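# Move blanking panel from bench into empty shelf bay

## Task

Take the blanking panel off the work bench and set it down so all of it sits within the empty bay of the parts shelving. Then open the gripper and back the robot away. The panel must stay there on its own with no help from the robot. The robot must not topple or be left leaning, or the task fails.

## Robot and tools

ROBOT. TidyBot++: a base 0.54 m long, 0.50 m wide and 0.38 m tall on four driven casters. On top sits a single seven-joint arm ending in a two-finger gripper. The shoulder is 0.12 m ahead of the base centre and 0.68 m off the floor. Cameras: base_camera is fixed at the front of the base (pinhole, 644x364 px). wrist_camera rides on the hand, looks along it, and is a fisheye (644x476 px). The arm starts folded with the hand down, poking up to 0.08 m past the base front, elbow up to 1.15 m high.

FRAMES. Base frame: origin on the floor below the base centre, x ahead, y to the left, z up. hand_pose is reported in this frame for the point between the finger pads. Its z axis runs out along the fingers and its y axis is the closing line. Odometry is the base frame as it was when the scene began. Heading is in radians, positive to the left, within -3.142..3.142. It only counts wheel turns, so slip reads as motion, and drift of a few cm and degrees builds up. base_tilt is in degrees, positive when leaning forward or right, with a fixed bias near 1 degree.

execute_actions. Arguments: "actions", a list holding zero or one action, and optional "cameras" ("base_camera", "wrist_camera", "all"). Leaving cameras out, null or ["all"] returns both images; [] returns none. An empty actions list only reports state and pictures. An action may hold "base", "joints" and "speeds". Its motions begin together.
- "base" holds exactly one key, each a relative offset from where the base currently measures itself: translate_m (metres, forward +, -2..2), strafe_m (metres, left +, -2..2) or rotate_rad (radians, counter-clockwise from above +, -6.3..6.3).
- "joints" is one dictionary for the single arm, giving absolute targets by name. Angles are in radians. joint_1_rad: unlimited, turns the whole arm about vertical, positive clockwise from above (opposite to rotate_rad). joint_2_rad shoulder -2.249..2.249. joint_3_rad: unlimited, upper-arm roll. joint_4_rad elbow -2.579..2.579. joint_5_rad: unlimited, forearm roll. joint_6_rad wrist -2.099..2.099. joint_7_rad: unlimited, hand roll; with the hand pointing down positive is counter-clockwise from above, and at 1.57 the fingers part left/right. gripper_pos is a unitless 0 (open, ~85 mm gap) to 1 (shut); gap is about 85*(1-gripper_pos) mm. Unlimited joints go the short way; send steps below half a turn to go further. Done tolerance is 0.039 rad for joints 1-4, 0.056 for 5-7, 0.03 for the gripper.
- "speeds" caps top speed for that action only: translate_m and strafe_m 0.05..0.5 m/s, rotate_rad 0.1..1.57 rad/s; the maximum is the default.
A base move needing over 8.667 s, any unknown key, or any out-of-range value gets the whole call rejected with no motion. No action runs over 15 s. Anything not named in an action may still be driving toward an earlier target.

ARM GEOMETRY. With joint_1_rad 0, joint_3_rad 3.14 and joint_5_rad 0 (about the start) the arm stays in the vertical x-z plane. The tilt from vertical (forward +) is joint_2 for the upper arm (0.42 m), joint_2-joint_4 for the forearm (0.31 m) and joint_2-joint_4-joint_6 for the hand (0.31 m to the hand point). Sum length*sin for reach ahead of the shoulder and length*cos for height above it. A downward hand reaches about 0.94 m high at most, and only near the base. Closed fingertips stick out ~20 mm past the hand point.

OTHER TOOLS. wait: "seconds" 0..10; it commands nothing and returns state and images. zoom_image: "camera" plus "region" [x0, y0, x1, y1] in pixels of that camera's latest image, origin top-left, at most 504x504. read_manual: optional "section", only "licences"; it moves nothing. finished_scene: "scene", the integer number of the current scene. It ends the scene for good and reports success, so call it only once the panel rests in the bay by itself.

RESULT LINES. base_status and joint_status report each motion: done, off_target (stopped short, may still push), contact_stop or time_out (target dropped, holding position), not_followed (a self-collision check held back arm targets; look for "joint command not followed" and "cause:"), limit_stop_at_motor_heat. A blocked base can read done while short. on_its_own lists motion that was not commanded. motor_effort is percent of maximum with the peak in brackets; readings are noisy. "Motor temperatures" lists one value per arm joint. MOTOR HOT appears at 60 °C and an OVER-TEMPERATURE FAULT at 75 °C, when the arm sags. ARM HIT means the arm struck itself or the base. "pictures" names the cameras in image order.

CAUTIONS. Friction leaves joints a little off target. To correct, send last command + (wanted - read). Under load the arm droops; never command a held-load joint to its current reading. A torque fault (joints 1-4 limit 104.5 N m, warning 56.7; joints 5-7 limit 51.3, warning 29.4) freezes the arm and gripper for 10 s. Driving the base while the arm snags something about 0.8 m or higher can tip the robot; sideways force on a lifted hand can lift wheels. Backing off or retracting the arm rights a lean. Avoid dropping or slamming the panel, shoving hard, and knocking things over. The robot keeps its last command while you think, and loose objects may occasionally get nudged.

Each tool is called after "Call:" as a command line: name --argument value for each argument, lists and objects as JSON in quotes; but a table of rows of numbers goes row by row, as --pt "numbers of a row", without its own name.

## Session

Call:
execute_actions --actions '[]'

Scene clock: 0.00 s.
Motor temperatures (°C, as the motors report them): [31 32 30 32 32 42 37]
base_odometry: x=+0.000 y=+0.000 heading=+0.000 (m, m, rad; odometry frame)
base_tilt: forward=-0.5 right=+0.1 (deg)
base_status: not commanded
joint_positions: joint_1_rad=-0.015 joint_2_rad=-0.310 joint_3_rad=+3.103 joint_4_rad=-2.497 joint_5_rad=-0.029 joint_6_rad=-0.857 joint_7_rad=+1.523 gripper_pos=+0.000
joint_status: not commanded
motor_effort: joint_1_rad=-1 joint_2_rad=-2 joint_3_rad=+1 joint_4_rad=+14 joint_5_rad=+0 joint_6_rad=+1 joint_7_rad=-1 (%)
hand_pose: x=+0.2765 y=+0.0154 z=+0.5908 quat_wxyz=(-0.008, +0.999, -0.007, +0.048) (m; base frame)
pictures: base_camera, wrist_camera
Images, in order (width x height): base_camera 644x364, wrist_camera 644x476.

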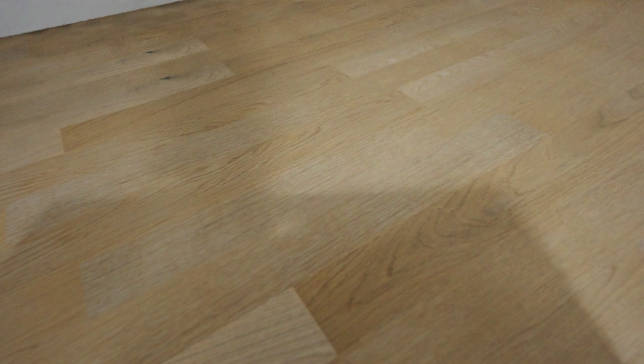

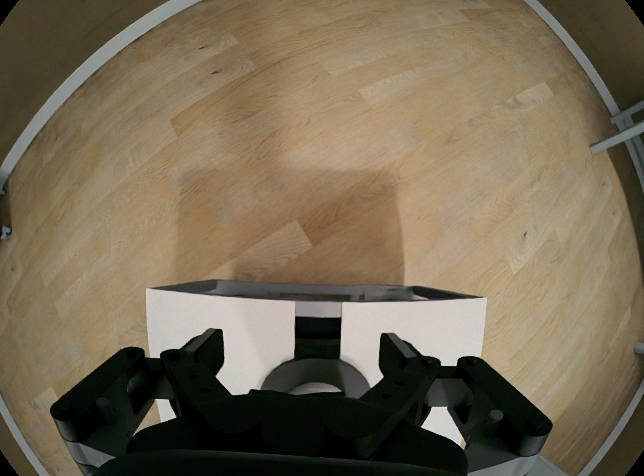

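Call:
execute_actions --actions '[{"joints":{"joint_6_rad":0.4},"base":{"rotate_rad":-1.2}}]'

Scene clock: 6.83 s.
Motor temperatures (°C, as the motors report them): [31 32 30 32 32 42 37]
base_odometry: x=+0.000 y=+0.000 heading=-1.200 (m, m, rad; odometry frame)
base_tilt: forward=-0.5 right=+0.1 (deg)
base_status: done
joint_positions: joint_1_rad=-0.015 joint_2_rad=-0.310 joint_3_rad=+3.103 joint_4_rad=-2.496 joint_5_rad=-0.029 joint_6_rad=+0.396 joint_7_rad=+1.523 gripper_pos=+0.000
joint_status: all done
motor_effort: joint_1_rad=-1(2) joint_2_rad=-6(7) joint_3_rad=+1(2) joint_4_rad=+18(18) joint_5_rad=+0(0) joint_6_rad=+8(8) joint_7_rad=+0(1) (%)
hand_pose: x=+0.5501 y=+0.0221 z=+0.8328 quat_wxyz=(-0.031, +0.780, -0.009, +0.624) (m; base frame)
pictures: base_camera, wrist_camera
camera_calibration (this result's frames):
wrist_camera: T_world_to_cam=[[-0.0329862, -0.99922, -0.0217111, 0.0416882], [-0.212312, 0.0282326, -0.976794, 0.987984], [0.976645, -0.0276112, -0.213077, -0.224439], [0, 0, 0, 1]] pos_world=[0.430333, 0.0075653, 0.918139]
Images, in order (width x height): base_camera 644x364, wrist_camera 644x476.

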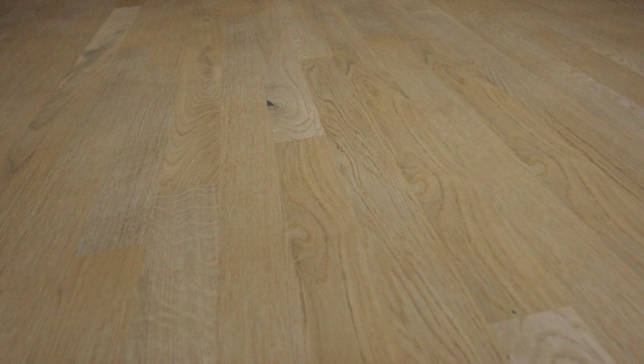

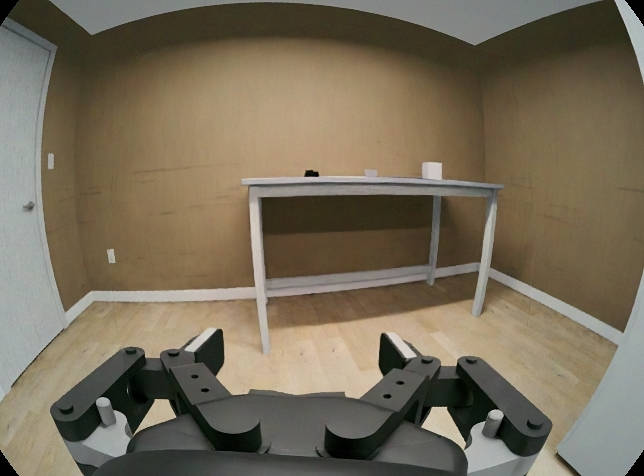

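Call:
execute_actions --actions '[{"base":{"rotate_rad":-1.4}}]' --cameras '["wrist_camera"]'

Call:
execute_actions --actions '[{"base":{"rotate_rad":-1.6}}]' --cameras '["wrist_camera"]'

Scene clock: 14.30 s.
Motor temperatures (°C, as the motors report them): [31 32 30 32 32 42 37]
base_odometry: x=+0.000 y=+0.000 heading=-2.599 (m, m, rad; odometry frame)
base_tilt: forward=-0.4 right=+0.1 (deg)
base_status: done
joint_positions: joint_1_rad=-0.015 joint_2_rad=-0.310 joint_3_rad=+3.103 joint_4_rad=-2.496 joint_5_rad=-0.029 joint_6_rad=+0.396 joint_7_rad=+1.523 gripper_pos=+0.000
joint_status: not commanded
motor_effort: joint_1_rad=-1(2) joint_2_rad=-7(7) joint_3_rad=+0(2) joint_4_rad=+18(18) joint_5_rad=+0(1) joint_6_rad=+8(8) joint_7_rad=+0(0) (%)
hand_pose: x=+0.5501 y=+0.0221 z=+0.8328 quat_wxyz=(-0.031, +0.780, -0.009, +0.624) (m; base frame)
pictures: wrist_camera
camera_calibration (this result's frames):
wrist_camera: T_world_to_cam=[[-0.0329862, -0.99922, -0.021711, 0.0416881], [-0.212312, 0.0282325, -0.976794, 0.987984], [0.976645, -0.0276112, -0.213077, -0.224439], [0, 0, 0, 1]] pos_world=[0.430333, 0.00756528, 0.918139]
Images, in order (width x height): wrist_camera 644x476.

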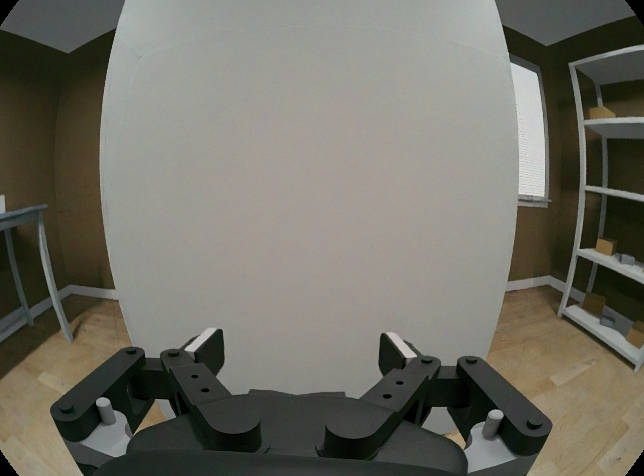

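Scene clock: 16.63 s.
Motor temperatures (°C, as the motors report them): [31 32 30 32 32 42 37]
base_odometry: x=+0.000 y=+0.000 heading=+2.084 (m, m, rad; odometry frame)
base_tilt: forward=-0.4 right=+0.1 (deg)
base_status: done
joint_positions: joint_1_rad=-0.015 joint_2_rad=-0.310 joint_3_rad=+3.103 joint_4_rad=-2.496 joint_5_rad=-0.029 joint_6_rad=+0.396 joint_7_rad=+1.523 gripper_pos=+0.000
joint_status: not commanded
motor_effort: joint_1_rad=+0(0) joint_2_rad=-7(8) joint_3_rad=+1(2) joint_4_rad=+18(18) joint_5_rad=+1(1) joint_6_rad=+8(8) joint_7_rad=+0(1) (%)
hand_pose: x=+0.5501 y=+0.0221 z=+0.8328 quat_wxyz=(-0.031, +0.780, -0.009, +0.624) (m; base frame)
pictures: wrist_camera
camera_calibration (this result's frames):
wrist_camera: T_world_to_cam=[[-0.0329863, -0.99922, -0.0217112, 0.0416884], [-0.212312, 0.0282328, -0.976794, 0.987984], [0.976645, -0.0276112, -0.213078, -0.224439], [0, 0, 0, 1]] pos_world=[0.430333, 0.00756527, 0.918139]
Images, in order (width x height): wrist_camera 644x476.

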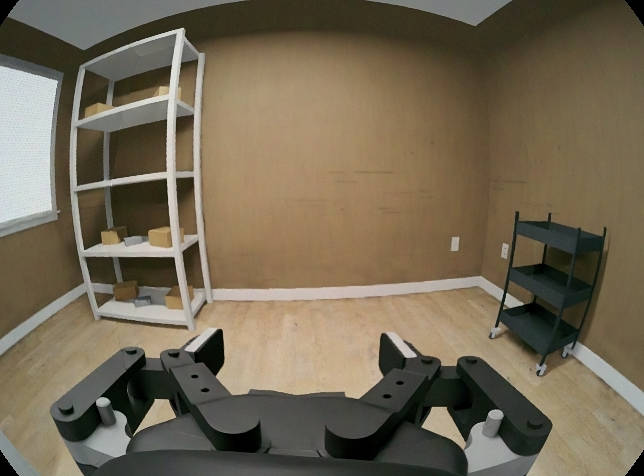

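Call:
execute_actions --actions '[{"base":{"rotate_rad":3.149},"joints":{"joint_2_rad":-0.2,"joint_4_rad":-1.0,"joint_6_rad":-1.3}}]' --cameras '[]'

Call:
execute_actions --actions '[{"base":{"translate_m":1.0}}]' --cameras '["wrist_camera"]'

Scene clock: 43.30 s.
Motor temperatures (°C, as the motors report them): [31 32 30 32 32 42 37]
base_odometry: x=+0.000 y=+0.000 heading=-1.050 (m, m, rad; odometry frame)
base_tilt: forward=-0.4 right=+0.1 (deg)
base_status: done
joint_positions: joint_1_rad=-0.015 joint_2_rad=-0.218 joint_3_rad=+3.104 joint_4_rad=-1.016 joint_5_rad=-0.029 joint_6_rad=-1.275 joint_7_rad=+1.523 gripper_pos=+0.000
joint_status: all done
motor_effort: joint_1_rad=+0(2) joint_2_rad=-8(14) joint_3_rad=+1(3) joint_4_rad=+16(21) joint_5_rad=+0(1) joint_6_rad=+7(9) joint_7_rad=-1(1) (%)
hand_pose: x=+0.5241 y=+0.0351 z=+1.1625 quat_wxyz=(-0.036, +0.860, +0.007, +0.508) (m; base frame)
pictures: none
No camera images: the call's "cameras" was empty. Leave "cameras" out to get every camera's image.

Scene clock: 46.70 s.
Motor temperatures (°C, as the motors report them): [31 32 30 32 32 42 37]
base_odometry: x=+0.498 y=-0.867 heading=-1.050 (m, m, rad; odometry frame)
base_tilt: forward=-0.5 right=+0.1 (deg)
base_status: done
joint_positions: joint_1_rad=-0.015 joint_2_rad=-0.207 joint_3_rad=+3.104 joint_4_rad=-1.013 joint_5_rad=-0.029 joint_6_rad=-1.277 joint_7_rad=+1.523 gripper_pos=+0.000
joint_status: not commanded
motor_effort: joint_1_rad=-1(1) joint_2_rad=-8(11) joint_3_rad=+1(1) joint_4_rad=+16(17) joint_5_rad=+1(0) joint_6_rad=+7(8) joint_7_rad=+0(0) (%)
hand_pose: x=+0.5289 y=+0.0352 z=+1.1583 quat_wxyz=(-0.036, +0.863, +0.007, +0.503) (m; base frame)
pictures: wrist_camera
camera_calibration (this result's frames):
wrist_camera: T_world_to_cam=[[0.00443016, -0.999986, -0.00291128, 0.0196212], [-0.485312, 0.000395445, -0.874341, 1.32781], [0.87433, 0.00528635, -0.485303, 0.234329], [0, 0, 0, 1]] pos_world=[0.439435, 0.0178571, 1.27474]
Images, in order (width x height): wrist_camera 644x476.

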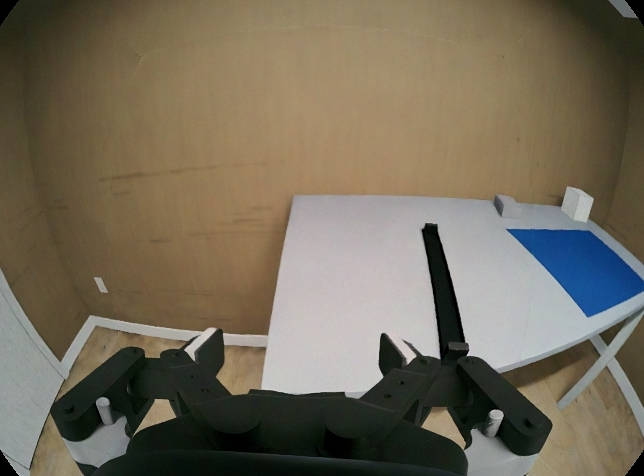

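Call:
zoom_image --camera "wrist_camera" --region '[380, 170, 644, 380]'

Call:
execute_actions --actions '[{"base":{"strafe_m":-0.6}}]' --cameras '["wrist_camera"]'

Region (380, 170, 644, 380) of wrist_camera's 644x476 image, scaled by 1.909; it fills the top 401 rows of this view, and the rest is white.

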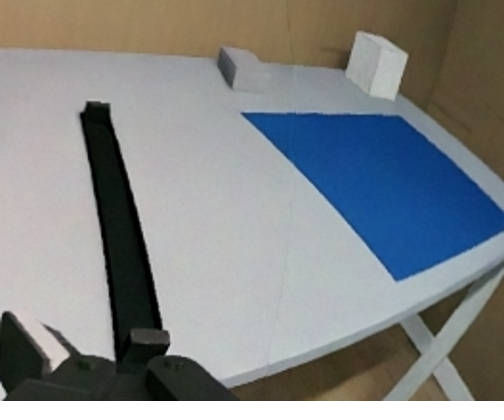

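Scene clock: 62.37 s.
Motor temperatures (°C, as the motors report them): [31 32 30 32 32 42 37]
base_odometry: x=-0.022 y=-1.166 heading=-1.049 (m, m, rad; odometry frame)
base_tilt: forward=-0.5 right=+0.1 (deg)
base_status: done
joint_positions: joint_1_rad=-0.015 joint_2_rad=-0.207 joint_3_rad=+3.104 joint_4_rad=-1.013 joint_5_rad=-0.029 joint_6_rad=-1.277 joint_7_rad=+1.523 gripper_pos=+0.000
joint_status: not commanded
motor_effort: joint_1_rad=-1(1) joint_2_rad=-8(9) joint_3_rad=+0(3) joint_4_rad=+16(16) joint_5_rad=+0(2) joint_6_rad=+8(7) joint_7_rad=+0(0) (%)
hand_pose: x=+0.5289 y=+0.0352 z=+1.1583 quat_wxyz=(-0.036, +0.863, +0.007, +0.503) (m; base frame)
pictures: wrist_camera
camera_calibration (this result's frames):
wrist_camera: T_world_to_cam=[[0.00443444, -0.999986, -0.00290671, 0.0196145], [-0.48535, 0.000389141, -0.87432, 1.3278], [0.874309, 0.00528789, -0.485341, 0.234398], [0, 0, 0, 1]] pos_world=[0.439423, 0.017858, 1.27474]
Images, in order (width x height): wrist_camera 644x476.

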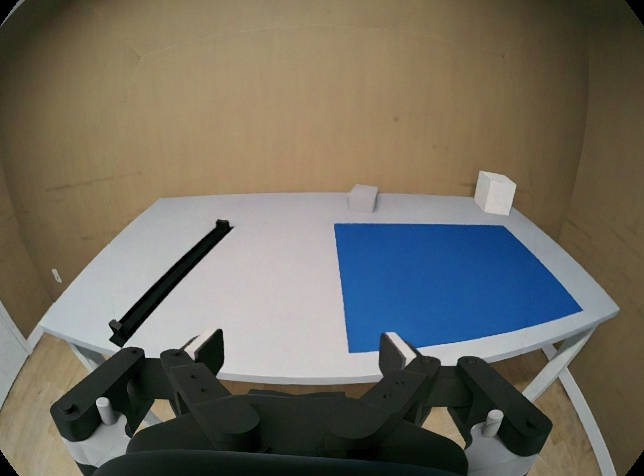

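Call:
zoom_image --camera "wrist_camera" --region '[80, 200, 260, 360]'

Region (80, 200, 260, 360) of wrist_camera's 644x476 image, scaled by 2.800.

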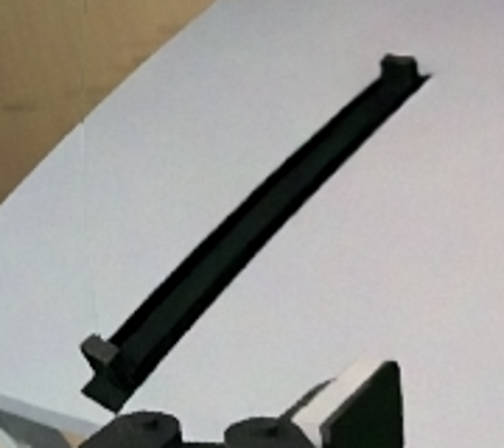

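Call:
execute_actions --actions '[{"base":{"strafe_m":0.486},"joints":{"joint_1_rad":0.24,"joint_2_rad":0.283,"joint_3_rad":3.18,"joint_4_rad":-0.571,"joint_5_rad":0.03,"joint_6_rad":-1.586,"joint_7_rad":1.62}}]' --cameras '[]'

Call:
execute_actions --actions '[{"base":{"translate_m":0.194}}]' --cameras '["wrist_camera"]'

Scene clock: 162.97 s.
Motor temperatures (°C, as the motors report them): [31 32 30 32 32 42 37]
base_odometry: x=+0.400 y=-0.924 heading=-1.050 (m, m, rad; odometry frame)
base_tilt: forward=-0.4 right=+0.1 (deg)
base_status: done
joint_positions: joint_1_rad=+0.225 joint_2_rad=+0.282 joint_3_rad=+3.163 joint_4_rad=-0.588 joint_5_rad=+0.009 joint_6_rad=-1.562 joint_7_rad=+1.593 gripper_pos=+0.000
joint_status: all done
motor_effort: joint_1_rad=+0(2) joint_2_rad=-25(28) joint_3_rad=+0(4) joint_4_rad=+15(17) joint_5_rad=+0(2) joint_6_rad=+5(8) joint_7_rad=+0(0) (%)
hand_pose: x=+0.6627 y=-0.1358 z=+1.0527 quat_wxyz=(+0.054, +0.932, -0.105, +0.344) (m; base frame)
pictures: none
No camera images: the call's "cameras" was empty. Leave "cameras" out to get every camera's image.

Scene clock: 164.60 s.
Motor temperatures (°C, as the motors report them): [31 32 30 32 32 42 37]
base_odometry: x=+0.496 y=-1.092 heading=-1.049 (m, m, rad; odometry frame)
base_tilt: forward=-0.4 right=+0.1 (deg)
base_status: done
joint_positions: joint_1_rad=+0.226 joint_2_rad=+0.287 joint_3_rad=+3.163 joint_4_rad=-0.586 joint_5_rad=+0.010 joint_6_rad=-1.563 joint_7_rad=+1.593 gripper_pos=+0.000
joint_status: not commanded
motor_effort: joint_1_rad=+0(2) joint_2_rad=-25(29) joint_3_rad=+0(1) joint_4_rad=+16(17) joint_5_rad=+0(1) joint_6_rad=+6(6) joint_7_rad=+0(1) (%)
hand_pose: x=+0.6644 y=-0.1364 z=+1.0502 quat_wxyz=(+0.054, +0.933, -0.105, +0.341) (m; base frame)
pictures: wrist_camera
camera_calibration (this result's frames):
wrist_camera: T_world_to_cam=[[-0.254968, -0.962522, 0.092425, -0.0755421], [-0.74569, 0.134875, -0.6525, 1.25741], [0.61558, -0.235287, -0.752132, 0.483606], [0, 0, 0, 1]] pos_world=[0.620676, -0.128517, 1.19117]
Images, in order (width x height): wrist_camera 644x476.

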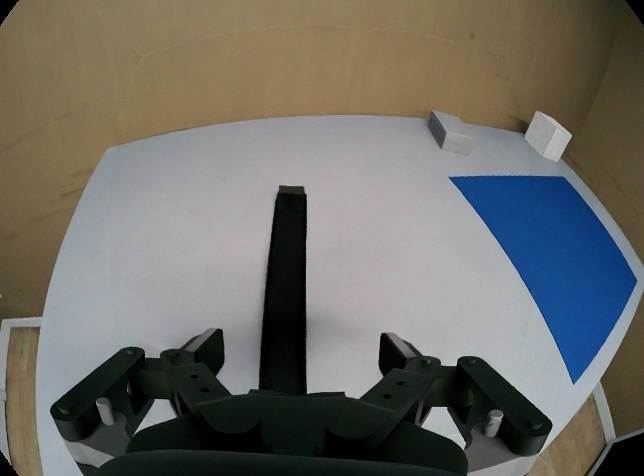

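Call:
execute_actions --actions '[{"base":{"strafe_m":0.01},"joints":{"joint_2_rad":0.158,"joint_3_rad":3.125,"joint_4_rad":-1.007,"joint_6_rad":-1.275}}]' --cameras '["wrist_camera"]'

Scene clock: 186.60 s.
Motor temperatures (°C, as the motors report them): [31 33 30 32 32 42 37]
base_odometry: x=+0.505 y=-1.088 heading=-1.050 (m, m, rad; odometry frame)
base_tilt: forward=-0.4 right=+0.1 (deg)
base_status: done
joint_positions: joint_1_rad=+0.228 joint_2_rad=+0.183 joint_3_rad=+3.149 joint_4_rad=-0.993 joint_5_rad=+0.010 joint_6_rad=-1.300 joint_7_rad=+1.593 gripper_pos=+0.000
joint_status: all done
motor_effort: joint_1_rad=-1(3) joint_2_rad=-23(26) joint_3_rad=+0(1) joint_4_rad=+18(18) joint_5_rad=+1(1) joint_6_rad=+5(5) joint_7_rad=-1(0) (%)
hand_pose: x=+0.6624 y=-0.1314 z=+0.9717 quat_wxyz=(+0.048, +0.940, -0.100, +0.323) (m; base frame)
pictures: wrist_camera
camera_calibration (this result's frames):
wrist_camera: T_world_to_cam=[[-0.239024, -0.966839, 0.0899385, -0.0727483], [-0.771502, 0.132853, -0.622202, 1.19148], [0.589621, -0.218109, -0.777673, 0.471199], [0, 0, 0, 1]] pos_world=[0.62401, -0.125855, 1.11432]
Images, in order (width x height): wrist_camera 644x476.

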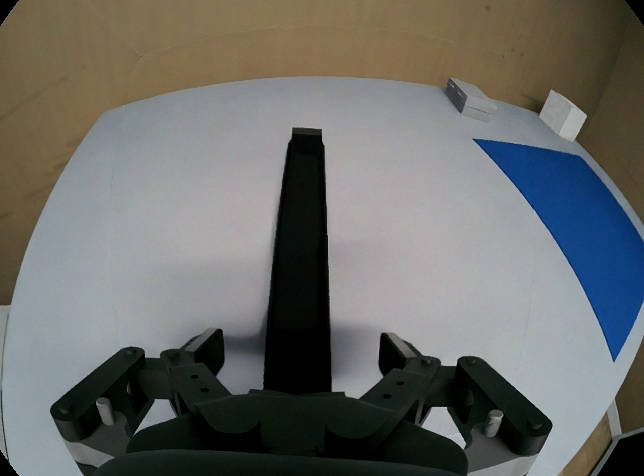

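Call:
execute_actions --actions '[{"joints":{"joint_2_rad":0.130,"joint_4_rad":-1.144,"joint_6_rad":-1.166}}]' --cameras '["wrist_camera"]'

Scene clock: 201.13 s.
Motor temperatures (°C, as the motors report them): [31 33 30 32 32 42 37]
base_odometry: x=+0.505 y=-1.088 heading=-1.050 (m, m, rad; odometry frame)
base_tilt: forward=-0.4 right=+0.1 (deg)
base_status: not commanded
joint_positions: joint_1_rad=+0.228 joint_2_rad=+0.155 joint_3_rad=+3.149 joint_4_rad=-1.131 joint_5_rad=+0.010 joint_6_rad=-1.191 joint_7_rad=+1.593 gripper_pos=+0.000
joint_status: all done
motor_effort: joint_1_rad=-1(1) joint_2_rad=-23(24) joint_3_rad=+0(0) joint_4_rad=+18(20) joint_5_rad=+0(1) joint_6_rad=+5(5) joint_7_rad=+0(0) (%)
hand_pose: x=+0.6619 y=-0.1313 z=+0.9407 quat_wxyz=(+0.047, +0.940, -0.100, +0.323) (m; base frame)
pictures: wrist_camera
camera_calibration (this result's frames):
wrist_camera: T_world_to_cam=[[-0.237889, -0.967102, 0.0901306, -0.070929], [-0.772543, 0.13215, -0.621058, 1.17134], [0.588716, -0.217372, -0.778565, 0.448953], [0, 0, 0, 1]] pos_world=[0.623729, -0.125798, 1.0834]
Images, in order (width x height): wrist_camera 644x476.

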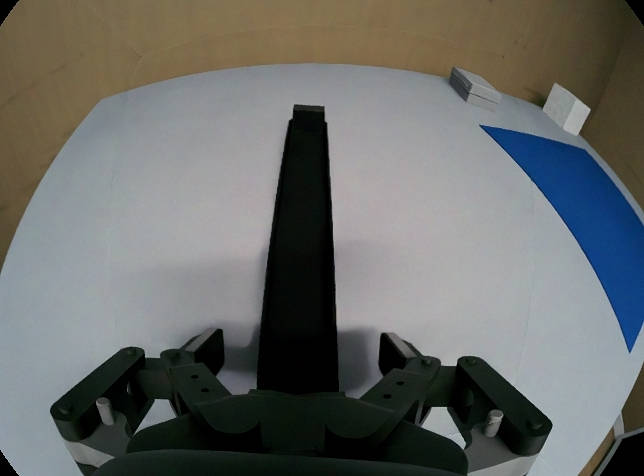

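Call:
execute_actions --actions '[{"joints":{"joint_2_rad":0.122,"joint_4_rad":-1.194,"joint_6_rad":-1.124}}]' --cameras '["wrist_camera"]'

Scene clock: 210.90 s.
Motor temperatures (°C, as the motors report them): [31 33 30 32 32 42 37]
base_odometry: x=+0.505 y=-1.088 heading=-1.050 (m, m, rad; odometry frame)
base_tilt: forward=-0.4 right=+0.1 (deg)
base_status: not commanded
joint_positions: joint_1_rad=+0.228 joint_2_rad=+0.145 joint_3_rad=+3.149 joint_4_rad=-1.182 joint_5_rad=+0.010 joint_6_rad=-1.149 joint_7_rad=+1.593 gripper_pos=+0.000
joint_status: all done
motor_effort: joint_1_rad=-1(0) joint_2_rad=-23(24) joint_3_rad=+0(0) joint_4_rad=+19(20) joint_5_rad=+1(0) joint_6_rad=+5(6) joint_7_rad=-1(1) (%)
hand_pose: x=+0.6615 y=-0.1312 z=+0.9295 quat_wxyz=(+0.048, +0.940, -0.100, +0.323) (m; base frame)
pictures: wrist_camera
camera_calibration (this result's frames):
wrist_camera: T_world_to_cam=[[-0.237643, -0.967159, 0.0901623, -0.0701067], [-0.771539, 0.131551, -0.622433, 1.16452], [0.590131, -0.21748, -0.777463, 0.43859], [0, 0, 0, 1]] pos_world=[0.622987, -0.125613, 1.07214]
Images, in order (width x height): wrist_camera 644x476.

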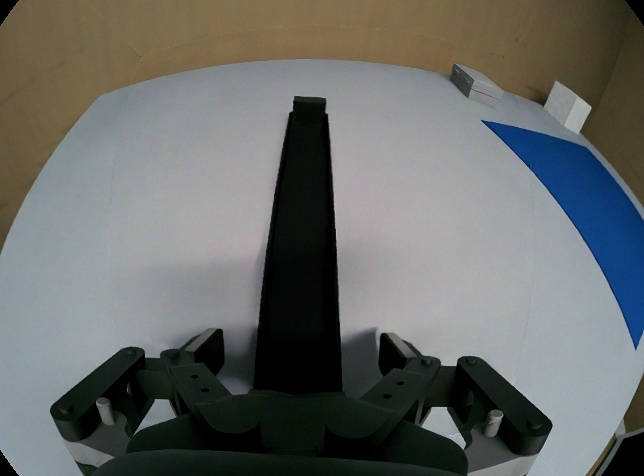

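Call:
execute_actions --actions '[{"joints":{"gripper_pos":1.0}}]' --cameras '["wrist_camera"]'

Scene clock: 216.30 s.
Motor temperatures (°C, as the motors report them): [31 33 30 32 32 42 37]
base_odometry: x=+0.505 y=-1.088 heading=-1.050 (m, m, rad; odometry frame)
base_tilt: forward=-0.4 right=+0.1 (deg)
base_status: not commanded
joint_positions: joint_1_rad=+0.228 joint_2_rad=+0.137 joint_3_rad=+3.147 joint_4_rad=-1.183 joint_5_rad=+0.010 joint_6_rad=-1.143 joint_7_rad=+1.593 gripper_pos=+0.544
joint_status: gripper_pos off_target (ended at +0.544, target +1.000)
motor_effort: joint_1_rad=-1(0) joint_2_rad=-23(24) joint_3_rad=+0(1) joint_4_rad=+19(20) joint_5_rad=+0(2) joint_6_rad=+5(6) joint_7_rad=+0(0) (%)
hand_pose: x=+0.6609 y=-0.1304 z=+0.9344 quat_wxyz=(+0.048, +0.938, -0.099, +0.329) (m; base frame)
pictures: wrist_camera
camera_calibration (this result's frames):
wrist_camera: T_world_to_cam=[[-0.237432, -0.967237, 0.0898832, -0.0697765], [-0.764068, 0.128816, -0.632145, 1.17081], [0.599855, -0.218768, -0.76962, 0.42894], [0, 0, 0, 1]] pos_world=[0.620711, -0.124471, 1.07652]
Images, in order (width x height): wrist_camera 644x476.

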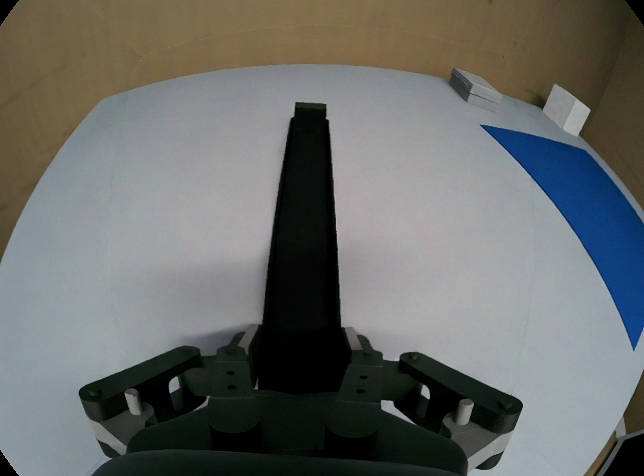

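Call:
execute_actions --actions '[{"joints":{"joint_2_rad":0.165,"joint_4_rad":-0.99,"joint_6_rad":-1.30}}]' --cameras '["wrist_camera"]'

Scene clock: 226.97 s.
Motor temperatures (°C, as the motors report them): [31 33 30 32 32 42 37]
base_odometry: x=+0.505 y=-1.088 heading=-1.050 (m, m, rad; odometry frame)
base_tilt: forward=-0.4 right=+0.1 (deg)
base_status: not commanded
joint_positions: joint_1_rad=+0.228 joint_2_rad=+0.146 joint_3_rad=+3.147 joint_4_rad=-1.006 joint_5_rad=+0.010 joint_6_rad=-1.280 joint_7_rad=+1.593 gripper_pos=+0.544
joint_status: all done
motor_effort: joint_1_rad=-1(1) joint_2_rad=-24(26) joint_3_rad=+0(0) joint_4_rad=+19(20) joint_5_rad=+0(1) joint_6_rad=+6(7) joint_7_rad=-1(0) (%)
hand_pose: x=+0.6551 y=-0.1291 z=+0.9894 quat_wxyz=(+0.050, +0.933, -0.099, +0.344) (m; base frame)
pictures: wrist_camera
camera_calibration (this result's frames):
wrist_camera: T_world_to_cam=[[-0.241387, -0.966322, 0.0891883, -0.071464], [-0.744614, 0.125495, -0.655592, 1.21104], [0.622321, -0.224662, -0.749829, 0.440028], [0, 0, 0, 1]] pos_world=[0.610666, -0.122179, 1.13027]
Images, in order (width x height): wrist_camera 644x476.

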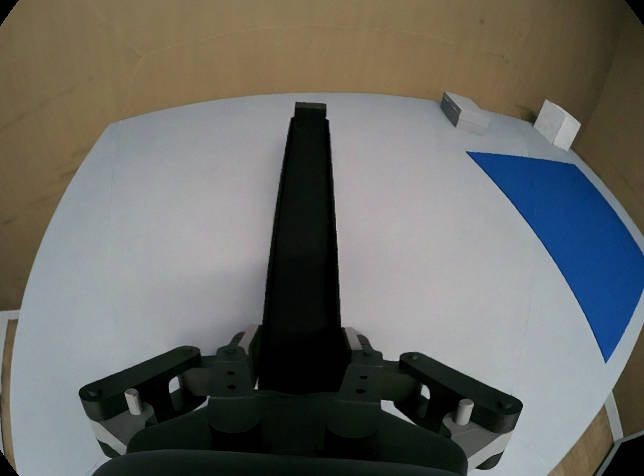

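Call:
execute_actions --actions '[{"base":{"translate_m":-2.0},"joints":{"joint_2_rad":0.25,"joint_4_rad":-0.46,"joint_6_rad":-1.765}}]' --cameras '[]'

Call:
execute_actions --actions '[{"base":{"strafe_m":0.5}}]' --cameras '[]'

Call:
execute_actions --actions '[{"base":{"translate_m":-0.5}}]' --cameras '[]'

Call:
execute_actions --actions '[{"base":{"rotate_rad":-1.57},"speeds":{"rotate_rad":1.0}}]'

Scene clock: 272.20 s.
Motor temperatures (°C, as the motors report them): [31 33 30 33 32 42 37]
base_odometry: x=-0.490 y=+0.647 heading=-1.050 (m, m, rad; odometry frame)
base_tilt: forward=-0.4 right=+0.1 (deg)
base_status: done
joint_positions: joint_1_rad=+0.228 joint_2_rad=+0.236 joint_3_rad=+3.146 joint_4_rad=-0.476 joint_5_rad=+0.011 joint_6_rad=-1.748 joint_7_rad=+1.593 gripper_pos=+0.544
joint_status: all done
motor_effort: joint_1_rad=-1(1) joint_2_rad=-22(28) joint_3_rad=+0(1) joint_4_rad=+14(20) joint_5_rad=+0(1) joint_6_rad=+6(6) joint_7_rad=-1(1) (%)
hand_pose: x=+0.6053 y=-0.1164 z=+1.0871 quat_wxyz=(+0.047, +0.937, -0.101, +0.331) (m; base frame)
pictures: none
No camera images: the call's "cameras" was empty. Leave "cameras" out to get every camera's image.

Scene clock: 274.60 s.
Motor temperatures (°C, as the motors report them): [31 33 30 33 32 42 37]
base_odometry: x=-0.057 y=+0.896 heading=-1.049 (m, m, rad; odometry frame)
base_tilt: forward=-0.4 right=+0.1 (deg)
base_status: done
joint_positions: joint_1_rad=+0.230 joint_2_rad=+0.237 joint_3_rad=+3.140 joint_4_rad=-0.476 joint_5_rad=+0.012 joint_6_rad=-1.748 joint_7_rad=+1.593 gripper_pos=+0.544
joint_status: not commanded
motor_effort: joint_1_rad=-1(3) joint_2_rad=-22(24) joint_3_rad=+0(2) joint_4_rad=+14(15) joint_5_rad=+0(1) joint_6_rad=+6(7) joint_7_rad=-1(0) (%)
hand_pose: x=+0.6058 y=-0.1158 z=+1.0867 quat_wxyz=(+0.047, +0.937, -0.100, +0.331) (m; base frame)
pictures: none
No camera images: the call's "cameras" was empty. Leave "cameras" out to get every camera's image.

Scene clock: 277.00 s.
Motor temperatures (°C, as the motors report them): [31 33 30 33 32 42 37]
base_odometry: x=-0.306 y=+1.330 heading=-1.050 (m, m, rad; odometry frame)
base_tilt: forward=-0.4 right=+0.1 (deg)
base_status: done
joint_positions: joint_1_rad=+0.230 joint_2_rad=+0.244 joint_3_rad=+3.140 joint_4_rad=-0.475 joint_5_rad=+0.012 joint_6_rad=-1.748 joint_7_rad=+1.593 gripper_pos=+0.544
joint_status: not commanded
motor_effort: joint_1_rad=-1(1) joint_2_rad=-22(26) joint_3_rad=+0(1) joint_4_rad=+14(16) joint_5_rad=+0(1) joint_6_rad=+6(7) joint_7_rad=+0(0) (%)
hand_pose: x=+0.6082 y=-0.1164 z=+1.0835 quat_wxyz=(+0.047, +0.938, -0.100, +0.327) (m; base frame)
pictures: none
No camera images: the call's "cameras" was empty. Leave "cameras" out to get every camera's image.

Scene clock: 279.60 s.
Motor temperatures (°C, as the motors report them): [31 33 30 33 32 42 37]
base_odometry: x=-0.306 y=+1.330 heading=-2.619 (m, m, rad; odometry frame)
base_tilt: forward=-0.4 right=+0.1 (deg)
base_status: done
joint_positions: joint_1_rad=+0.234 joint_2_rad=+0.244 joint_3_rad=+3.139 joint_4_rad=-0.475 joint_5_rad=+0.013 joint_6_rad=-1.748 joint_7_rad=+1.593 gripper_pos=+0.544
joint_status: not commanded
motor_effort: joint_1_rad=-1(2) joint_2_rad=-23(24) joint_3_rad=+0(2) joint_4_rad=+14(15) joint_5_rad=+0(2) joint_6_rad=+6(6) joint_7_rad=+0(1) (%)
hand_pose: x=+0.6080 y=-0.1178 z=+1.0833 quat_wxyz=(+0.047, +0.938, -0.101, +0.327) (m; base frame)
pictures: base_camera, wrist_camera
camera_calibration (this result's frames):
wrist_camera: T_world_to_cam=[[-0.241267, -0.966586, 0.0866123, -0.0776498], [-0.765949, 0.13486, -0.628598, 1.22091], [0.595914, -0.218, -0.772892, 0.584028], [0, 0, 0, 1]] pos_world=[0.568389, -0.112388, 1.22558]
Images, in order (width x height): base_camera 644x364, wrist_camera 644x476.

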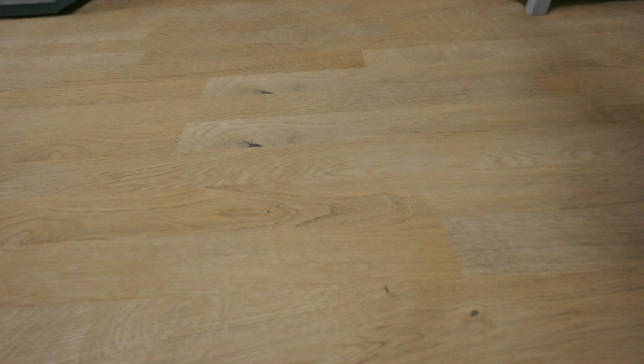

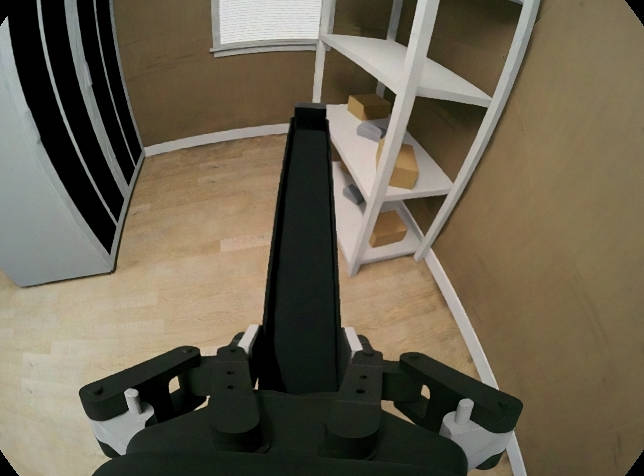

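Call:
execute_actions --actions '[{"base":{"strafe_m":-0.65}}]' --cameras '[]'

Call:
execute_actions --actions '[{"base":{"translate_m":0.5}}]'

Scene clock: 305.03 s.
Motor temperatures (°C, as the motors report them): [31 33 30 33 32 42 37]
base_odometry: x=-0.629 y=+1.894 heading=-2.620 (m, m, rad; odometry frame)
base_tilt: forward=-0.4 right=+0.1 (deg)
base_status: done
joint_positions: joint_1_rad=+0.234 joint_2_rad=+0.244 joint_3_rad=+3.139 joint_4_rad=-0.475 joint_5_rad=+0.014 joint_6_rad=-1.748 joint_7_rad=+1.593 gripper_pos=+0.544
joint_status: not commanded
motor_effort: joint_1_rad=-1(3) joint_2_rad=-23(23) joint_3_rad=+0(2) joint_4_rad=+15(15) joint_5_rad=+0(1) joint_6_rad=+6(6) joint_7_rad=+0(1) (%)
hand_pose: x=+0.6079 y=-0.1183 z=+1.0833 quat_wxyz=(+0.047, +0.938, -0.102, +0.327) (m; base frame)
pictures: none
No camera images: the call's "cameras" was empty. Leave "cameras" out to get every camera's image.

Scene clock: 307.43 s.
Motor temperatures (°C, as the motors report them): [31 33 30 33 32 42 37]
base_odometry: x=-1.063 y=+1.645 heading=-2.621 (m, m, rad; odometry frame)
base_tilt: forward=-0.4 right=+0.1 (deg)
base_status: done
joint_positions: joint_1_rad=+0.234 joint_2_rad=+0.256 joint_3_rad=+3.139 joint_4_rad=-0.475 joint_5_rad=+0.014 joint_6_rad=-1.749 joint_7_rad=+1.593 gripper_pos=+0.544
joint_status: not commanded
motor_effort: joint_1_rad=-1(2) joint_2_rad=-23(27) joint_3_rad=+0(1) joint_4_rad=+15(16) joint_5_rad=+0(0) joint_6_rad=+6(6) joint_7_rad=+0(0) (%)
hand_pose: x=+0.6122 y=-0.1194 z=+1.0774 quat_wxyz=(+0.047, +0.940, -0.102, +0.322) (m; base frame)
pictures: base_camera, wrist_camera
camera_calibration (this result's frames):
wrist_camera: T_world_to_cam=[[-0.241346, -0.966502, 0.0873313, -0.0783283], [-0.773152, 0.137112, -0.619222, 1.21524], [0.586505, -0.216967, -0.780344, 0.590546], [0, 0, 0, 1]] pos_world=[0.574302, -0.1142, 1.22017]
Images, in order (width x height): base_camera 644x364, wrist_camera 644x476.

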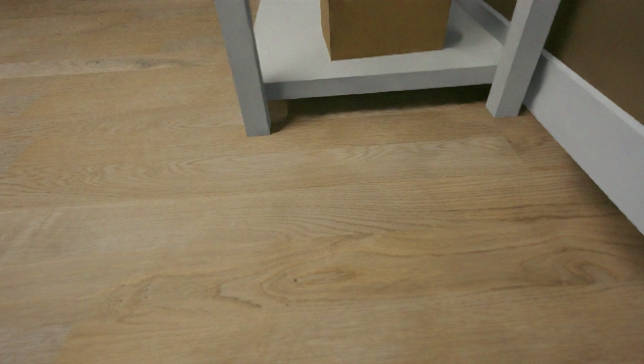

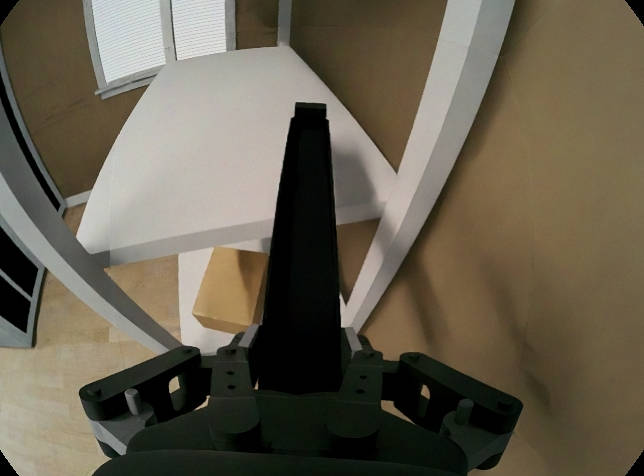

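Call:
execute_actions --actions '[{"base":{"translate_m":0.43},"joints":{"joint_1_rad":0.03,"joint_2_rad":0.235},"speeds":{"translate_m":0.3}}]'

Scene clock: 323.90 s.
Motor temperatures (°C, as the motors report them): [31 33 30 33 32 42 37]
base_odometry: x=-1.436 y=+1.431 heading=-2.621 (m, m, rad; odometry frame)
base_tilt: forward=-0.4 right=+0.1 (deg)
base_status: done
joint_positions: joint_1_rad=+0.044 joint_2_rad=+0.252 joint_3_rad=+3.138 joint_4_rad=-0.475 joint_5_rad=+0.014 joint_6_rad=-1.749 joint_7_rad=+1.593 gripper_pos=+0.544
joint_status: all done
motor_effort: joint_1_rad=+0(2) joint_2_rad=-23(29) joint_3_rad=+0(1) joint_4_rad=+15(16) joint_5_rad=+0(1) joint_6_rad=+6(6) joint_7_rad=-1(1) (%)
hand_pose: x=+0.6245 y=-0.0235 z=+1.0793 quat_wxyz=(+0.016, +0.945, -0.012, +0.326) (m; base frame)
pictures: base_camera, wrist_camera
camera_calibration (this result's frames):
wrist_camera: T_world_to_cam=[[-0.0537612, -0.994739, 0.0872048, -0.100566], [-0.782829, -0.0122302, -0.622117, 1.21836], [0.619911, -0.101712, -0.778052, 0.585038], [0, 0, 0, 1]] pos_world=[0.585687, -0.0256306, 1.22192]
Images, in order (width x height): base_camera 644x364, wrist_camera 644x476.

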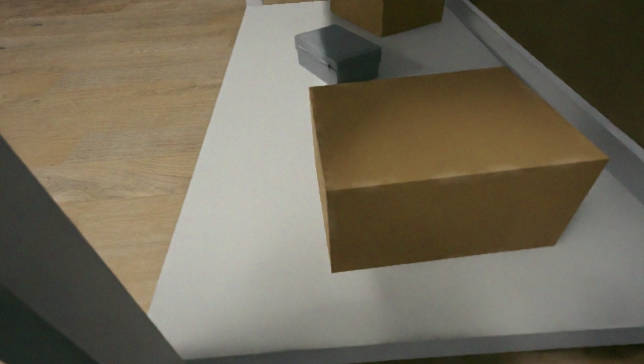

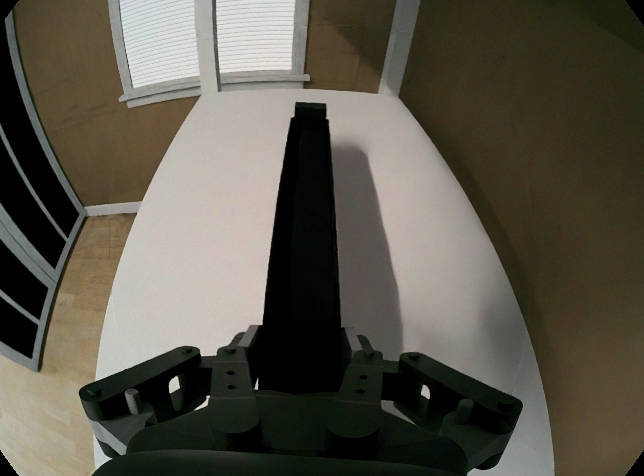

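Call:
execute_actions --actions '[{"joints":{"joint_2_rad":0.105,"joint_4_rad":-0.84,"joint_6_rad":-1.49}}]' --cameras '["wrist_camera"]'

Scene clock: 338.73 s.
Motor temperatures (°C, as the motors report them): [31 33 30 32 32 42 37]
base_odometry: x=-1.436 y=+1.431 heading=-2.621 (m, m, rad; odometry frame)
base_tilt: forward=-0.4 right=+0.1 (deg)
base_status: not commanded
joint_positions: joint_1_rad=+0.044 joint_2_rad=+0.136 joint_3_rad=+3.138 joint_4_rad=-0.830 joint_5_rad=+0.014 joint_6_rad=-1.519 joint_7_rad=+1.593 gripper_pos=+0.544
joint_status: all done
motor_effort: joint_1_rad=+0(0) joint_2_rad=-21(23) joint_3_rad=+0(0) joint_4_rad=+17(18) joint_5_rad=+0(1) joint_6_rad=+6(6) joint_7_rad=+0(0) (%)
hand_pose: x=+0.6239 y=-0.0234 z=+1.0312 quat_wxyz=(+0.016, +0.946, -0.010, +0.322) (m; base frame)
pictures: wrist_camera
camera_calibration (this result's frames):
wrist_camera: T_world_to_cam=[[-0.0506142, -0.994679, 0.0897322, -0.100801], [-0.788056, -0.0154174, -0.615411, 1.18424], [0.613519, -0.101863, -0.783082, 0.557155], [0, 0, 0, 1]] pos_world=[0.586317, -0.0252538, 1.17413]
Images, in order (width x height): wrist_camera 644x476.

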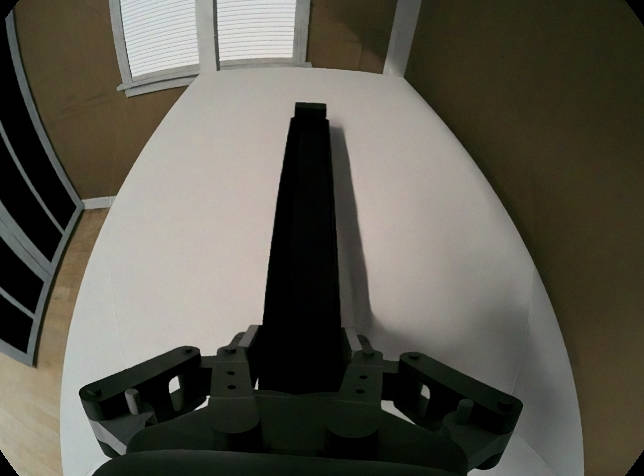

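Call:
execute_actions --actions '[{"joints":{"joint_2_rad":0.062,"joint_4_rad":-0.956,"joint_6_rad":-1.398}}]' --cameras '["wrist_camera"]'

Scene clock: 350.10 s.
Motor temperatures (°C, as the motors report them): [31 33 30 32 32 42 37]
base_odometry: x=-1.436 y=+1.431 heading=-2.621 (m, m, rad; odometry frame)
base_tilt: forward=-0.4 right=+0.1 (deg)
base_status: not commanded
joint_positions: joint_1_rad=+0.044 joint_2_rad=+0.092 joint_3_rad=+3.138 joint_4_rad=-0.946 joint_5_rad=+0.014 joint_6_rad=-1.427 joint_7_rad=+1.593 gripper_pos=+0.544
joint_status: all done
motor_effort: joint_1_rad=+0(0) joint_2_rad=-21(21) joint_3_rad=+0(0) joint_4_rad=+18(17) joint_5_rad=+1(0) joint_6_rad=+6(6) joint_7_rad=+0(1) (%)
hand_pose: x=+0.6227 y=-0.0232 z=+1.0178 quat_wxyz=(+0.017, +0.943, -0.010, +0.331) (m; base frame)
pictures: wrist_camera
camera_calibration (this result's frames):
wrist_camera: T_world_to_cam=[[-0.0513024, -0.99459, 0.0903311, -0.0996915], [-0.77599, -0.0172378, -0.63051, 1.18291], [0.628655, -0.102443, -0.770907, 0.525554], [0, 0, 0, 1]] pos_world=[0.582416, -0.0249223, 1.15999]
Images, in order (width x height): wrist_camera 644x476.

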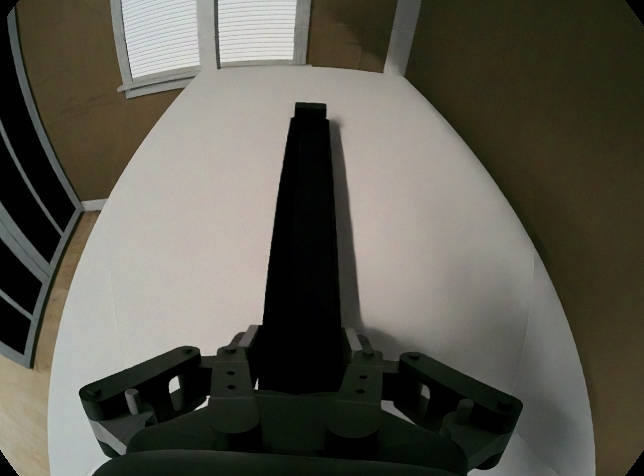

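Call:
execute_actions --actions '[{"joints":{"joint_2_rad":0.045,"joint_4_rad":-1.02,"joint_6_rad":-1.351}}]' --cameras '["wrist_camera"]'

Scene clock: 359.63 s.
Motor temperatures (°C, as the motors report them): [31 33 30 32 32 42 37]
base_odometry: x=-1.436 y=+1.431 heading=-2.621 (m, m, rad; odometry frame)
base_tilt: forward=-0.4 right=+0.1 (deg)
base_status: not commanded
joint_positions: joint_1_rad=+0.044 joint_2_rad=+0.069 joint_3_rad=+3.138 joint_4_rad=-1.004 joint_5_rad=+0.014 joint_6_rad=-1.377 joint_7_rad=+1.593 gripper_pos=+0.544
joint_status: all done
motor_effort: joint_1_rad=+0(0) joint_2_rad=-19(20) joint_3_rad=+0(0) joint_4_rad=+17(19) joint_5_rad=+0(1) joint_6_rad=+6(8) joint_7_rad=+0(0) (%)
hand_pose: x=+0.6221 y=-0.0231 z=+1.0121 quat_wxyz=(+0.017, +0.941, -0.010, +0.339) (m; base frame)
pictures: wrist_camera
camera_calibration (this result's frames):
wrist_camera: T_world_to_cam=[[-0.052121, -0.994526, 0.0905606, -0.0988445], [-0.766038, -0.018362, -0.642533, 1.18481], [0.640679, -0.102862, -0.760888, 0.503977], [0, 0, 0, 1]] pos_world=[0.57957, -0.0247078, 1.1537]
Images, in order (width x height): wrist_camera 644x476.

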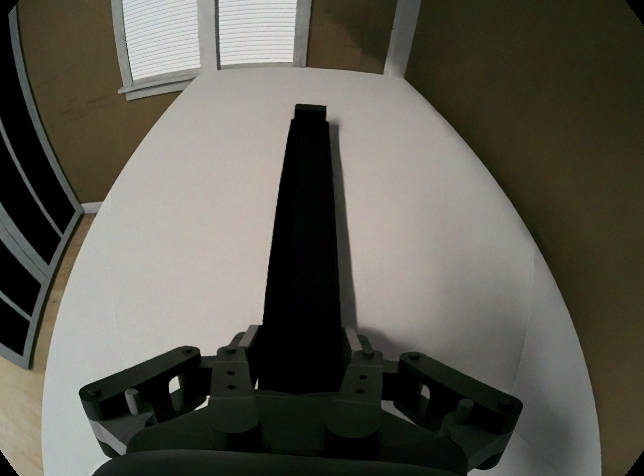

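Contact made. Release.

Call:
execute_actions --actions '[{"joints":{"gripper_pos":0.0}}]' --cameras '[]'

Call:
execute_actions --actions '[{"joints":{"joint_2_rad":0.13,"joint_4_rad":-0.75,"joint_6_rad":-1.75}}]' --cameras '[]'

Call:
execute_actions --actions '[{"base":{"translate_m":-0.6}}]' --cameras '["wrist_camera"]'

Scene clock: 367.37 s.
Motor temperatures (°C, as the motors report them): [31 33 30 32 32 42 37]
base_odometry: x=-1.436 y=+1.431 heading=-2.621 (m, m, rad; odometry frame)
base_tilt: forward=-0.4 right=+0.1 (deg)
base_status: not commanded
joint_positions: joint_1_rad=+0.044 joint_2_rad=+0.068 joint_3_rad=+3.138 joint_4_rad=-1.004 joint_5_rad=+0.014 joint_6_rad=-1.377 joint_7_rad=+1.593 gripper_pos=+0.000
joint_status: all done
motor_effort: joint_1_rad=+0(0) joint_2_rad=-18(20) joint_3_rad=+0(0) joint_4_rad=+18(18) joint_5_rad=+1(0) joint_6_rad=+5(6) joint_7_rad=+0(1) (%)
hand_pose: x=+0.6221 y=-0.0231 z=+1.0122 quat_wxyz=(+0.017, +0.941, -0.009, +0.339) (m; base frame)
pictures: none
No camera images: the call's "cameras" was empty. Leave "cameras" out to get every camera's image.

Scene clock: 368.70 s.
Motor temperatures (°C, as the motors report them): [31 33 30 32 32 42 37]
base_odometry: x=-1.436 y=+1.431 heading=-2.621 (m, m, rad; odometry frame)
base_tilt: forward=-0.4 right=+0.1 (deg)
base_status: not commanded
joint_positions: joint_1_rad=+0.044 joint_2_rad=+0.105 joint_3_rad=+3.138 joint_4_rad=-0.764 joint_5_rad=+0.014 joint_6_rad=-1.728 joint_7_rad=+1.593 gripper_pos=+0.000
joint_status: all done
motor_effort: joint_1_rad=+0(0) joint_2_rad=-18(20) joint_3_rad=+0(0) joint_4_rad=+15(18) joint_5_rad=+0(1) joint_6_rad=+5(5) joint_7_rad=+0(0) (%)
hand_pose: x=+0.5639 y=-0.0209 z=+1.0371 quat_wxyz=(+0.014, +0.963, -0.012, +0.269) (m; base frame)
pictures: none
No camera images: the call's "cameras" was empty. Leave "cameras" out to get every camera's image.

Scene clock: 371.37 s.
Motor temperatures (°C, as the motors report them): [31 33 30 32 32 42 37]
base_odometry: x=-0.916 y=+1.730 heading=-2.620 (m, m, rad; odometry frame)
base_tilt: forward=-0.4 right=+0.1 (deg)
base_status: done
joint_positions: joint_1_rad=+0.042 joint_2_rad=+0.124 joint_3_rad=+3.138 joint_4_rad=-0.763 joint_5_rad=+0.015 joint_6_rad=-1.729 joint_7_rad=+1.593 gripper_pos=+0.000
joint_status: not commanded
motor_effort: joint_1_rad=-1(4) joint_2_rad=-18(22) joint_3_rad=+0(4) joint_4_rad=+15(16) joint_5_rad=+0(2) joint_6_rad=+4(5) joint_7_rad=+0(1) (%)
hand_pose: x=+0.5706 y=-0.0207 z=+1.0286 quat_wxyz=(+0.014, +0.966, -0.011, +0.259) (m; base frame)
pictures: wrist_camera
camera_calibration (this result's frames):
wrist_camera: T_world_to_cam=[[-0.0398544, -0.995169, 0.0897238, -0.106718], [-0.861875, -0.0111942, -0.506997, 1.07141], [0.505552, -0.0975368, -0.857265, 0.726048], [0, 0, 0, 1]] pos_world=[0.552115, -0.0233925, 1.17519]
Images, in order (width x height): wrist_camera 644x476.

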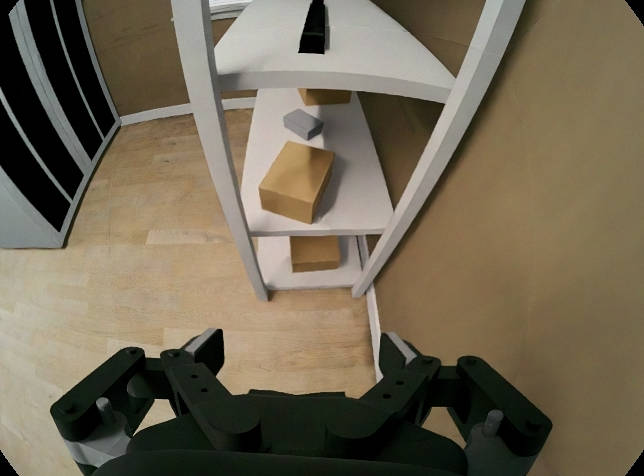

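Call:
finished_scene --scene 1

The scene is finished: the task was done.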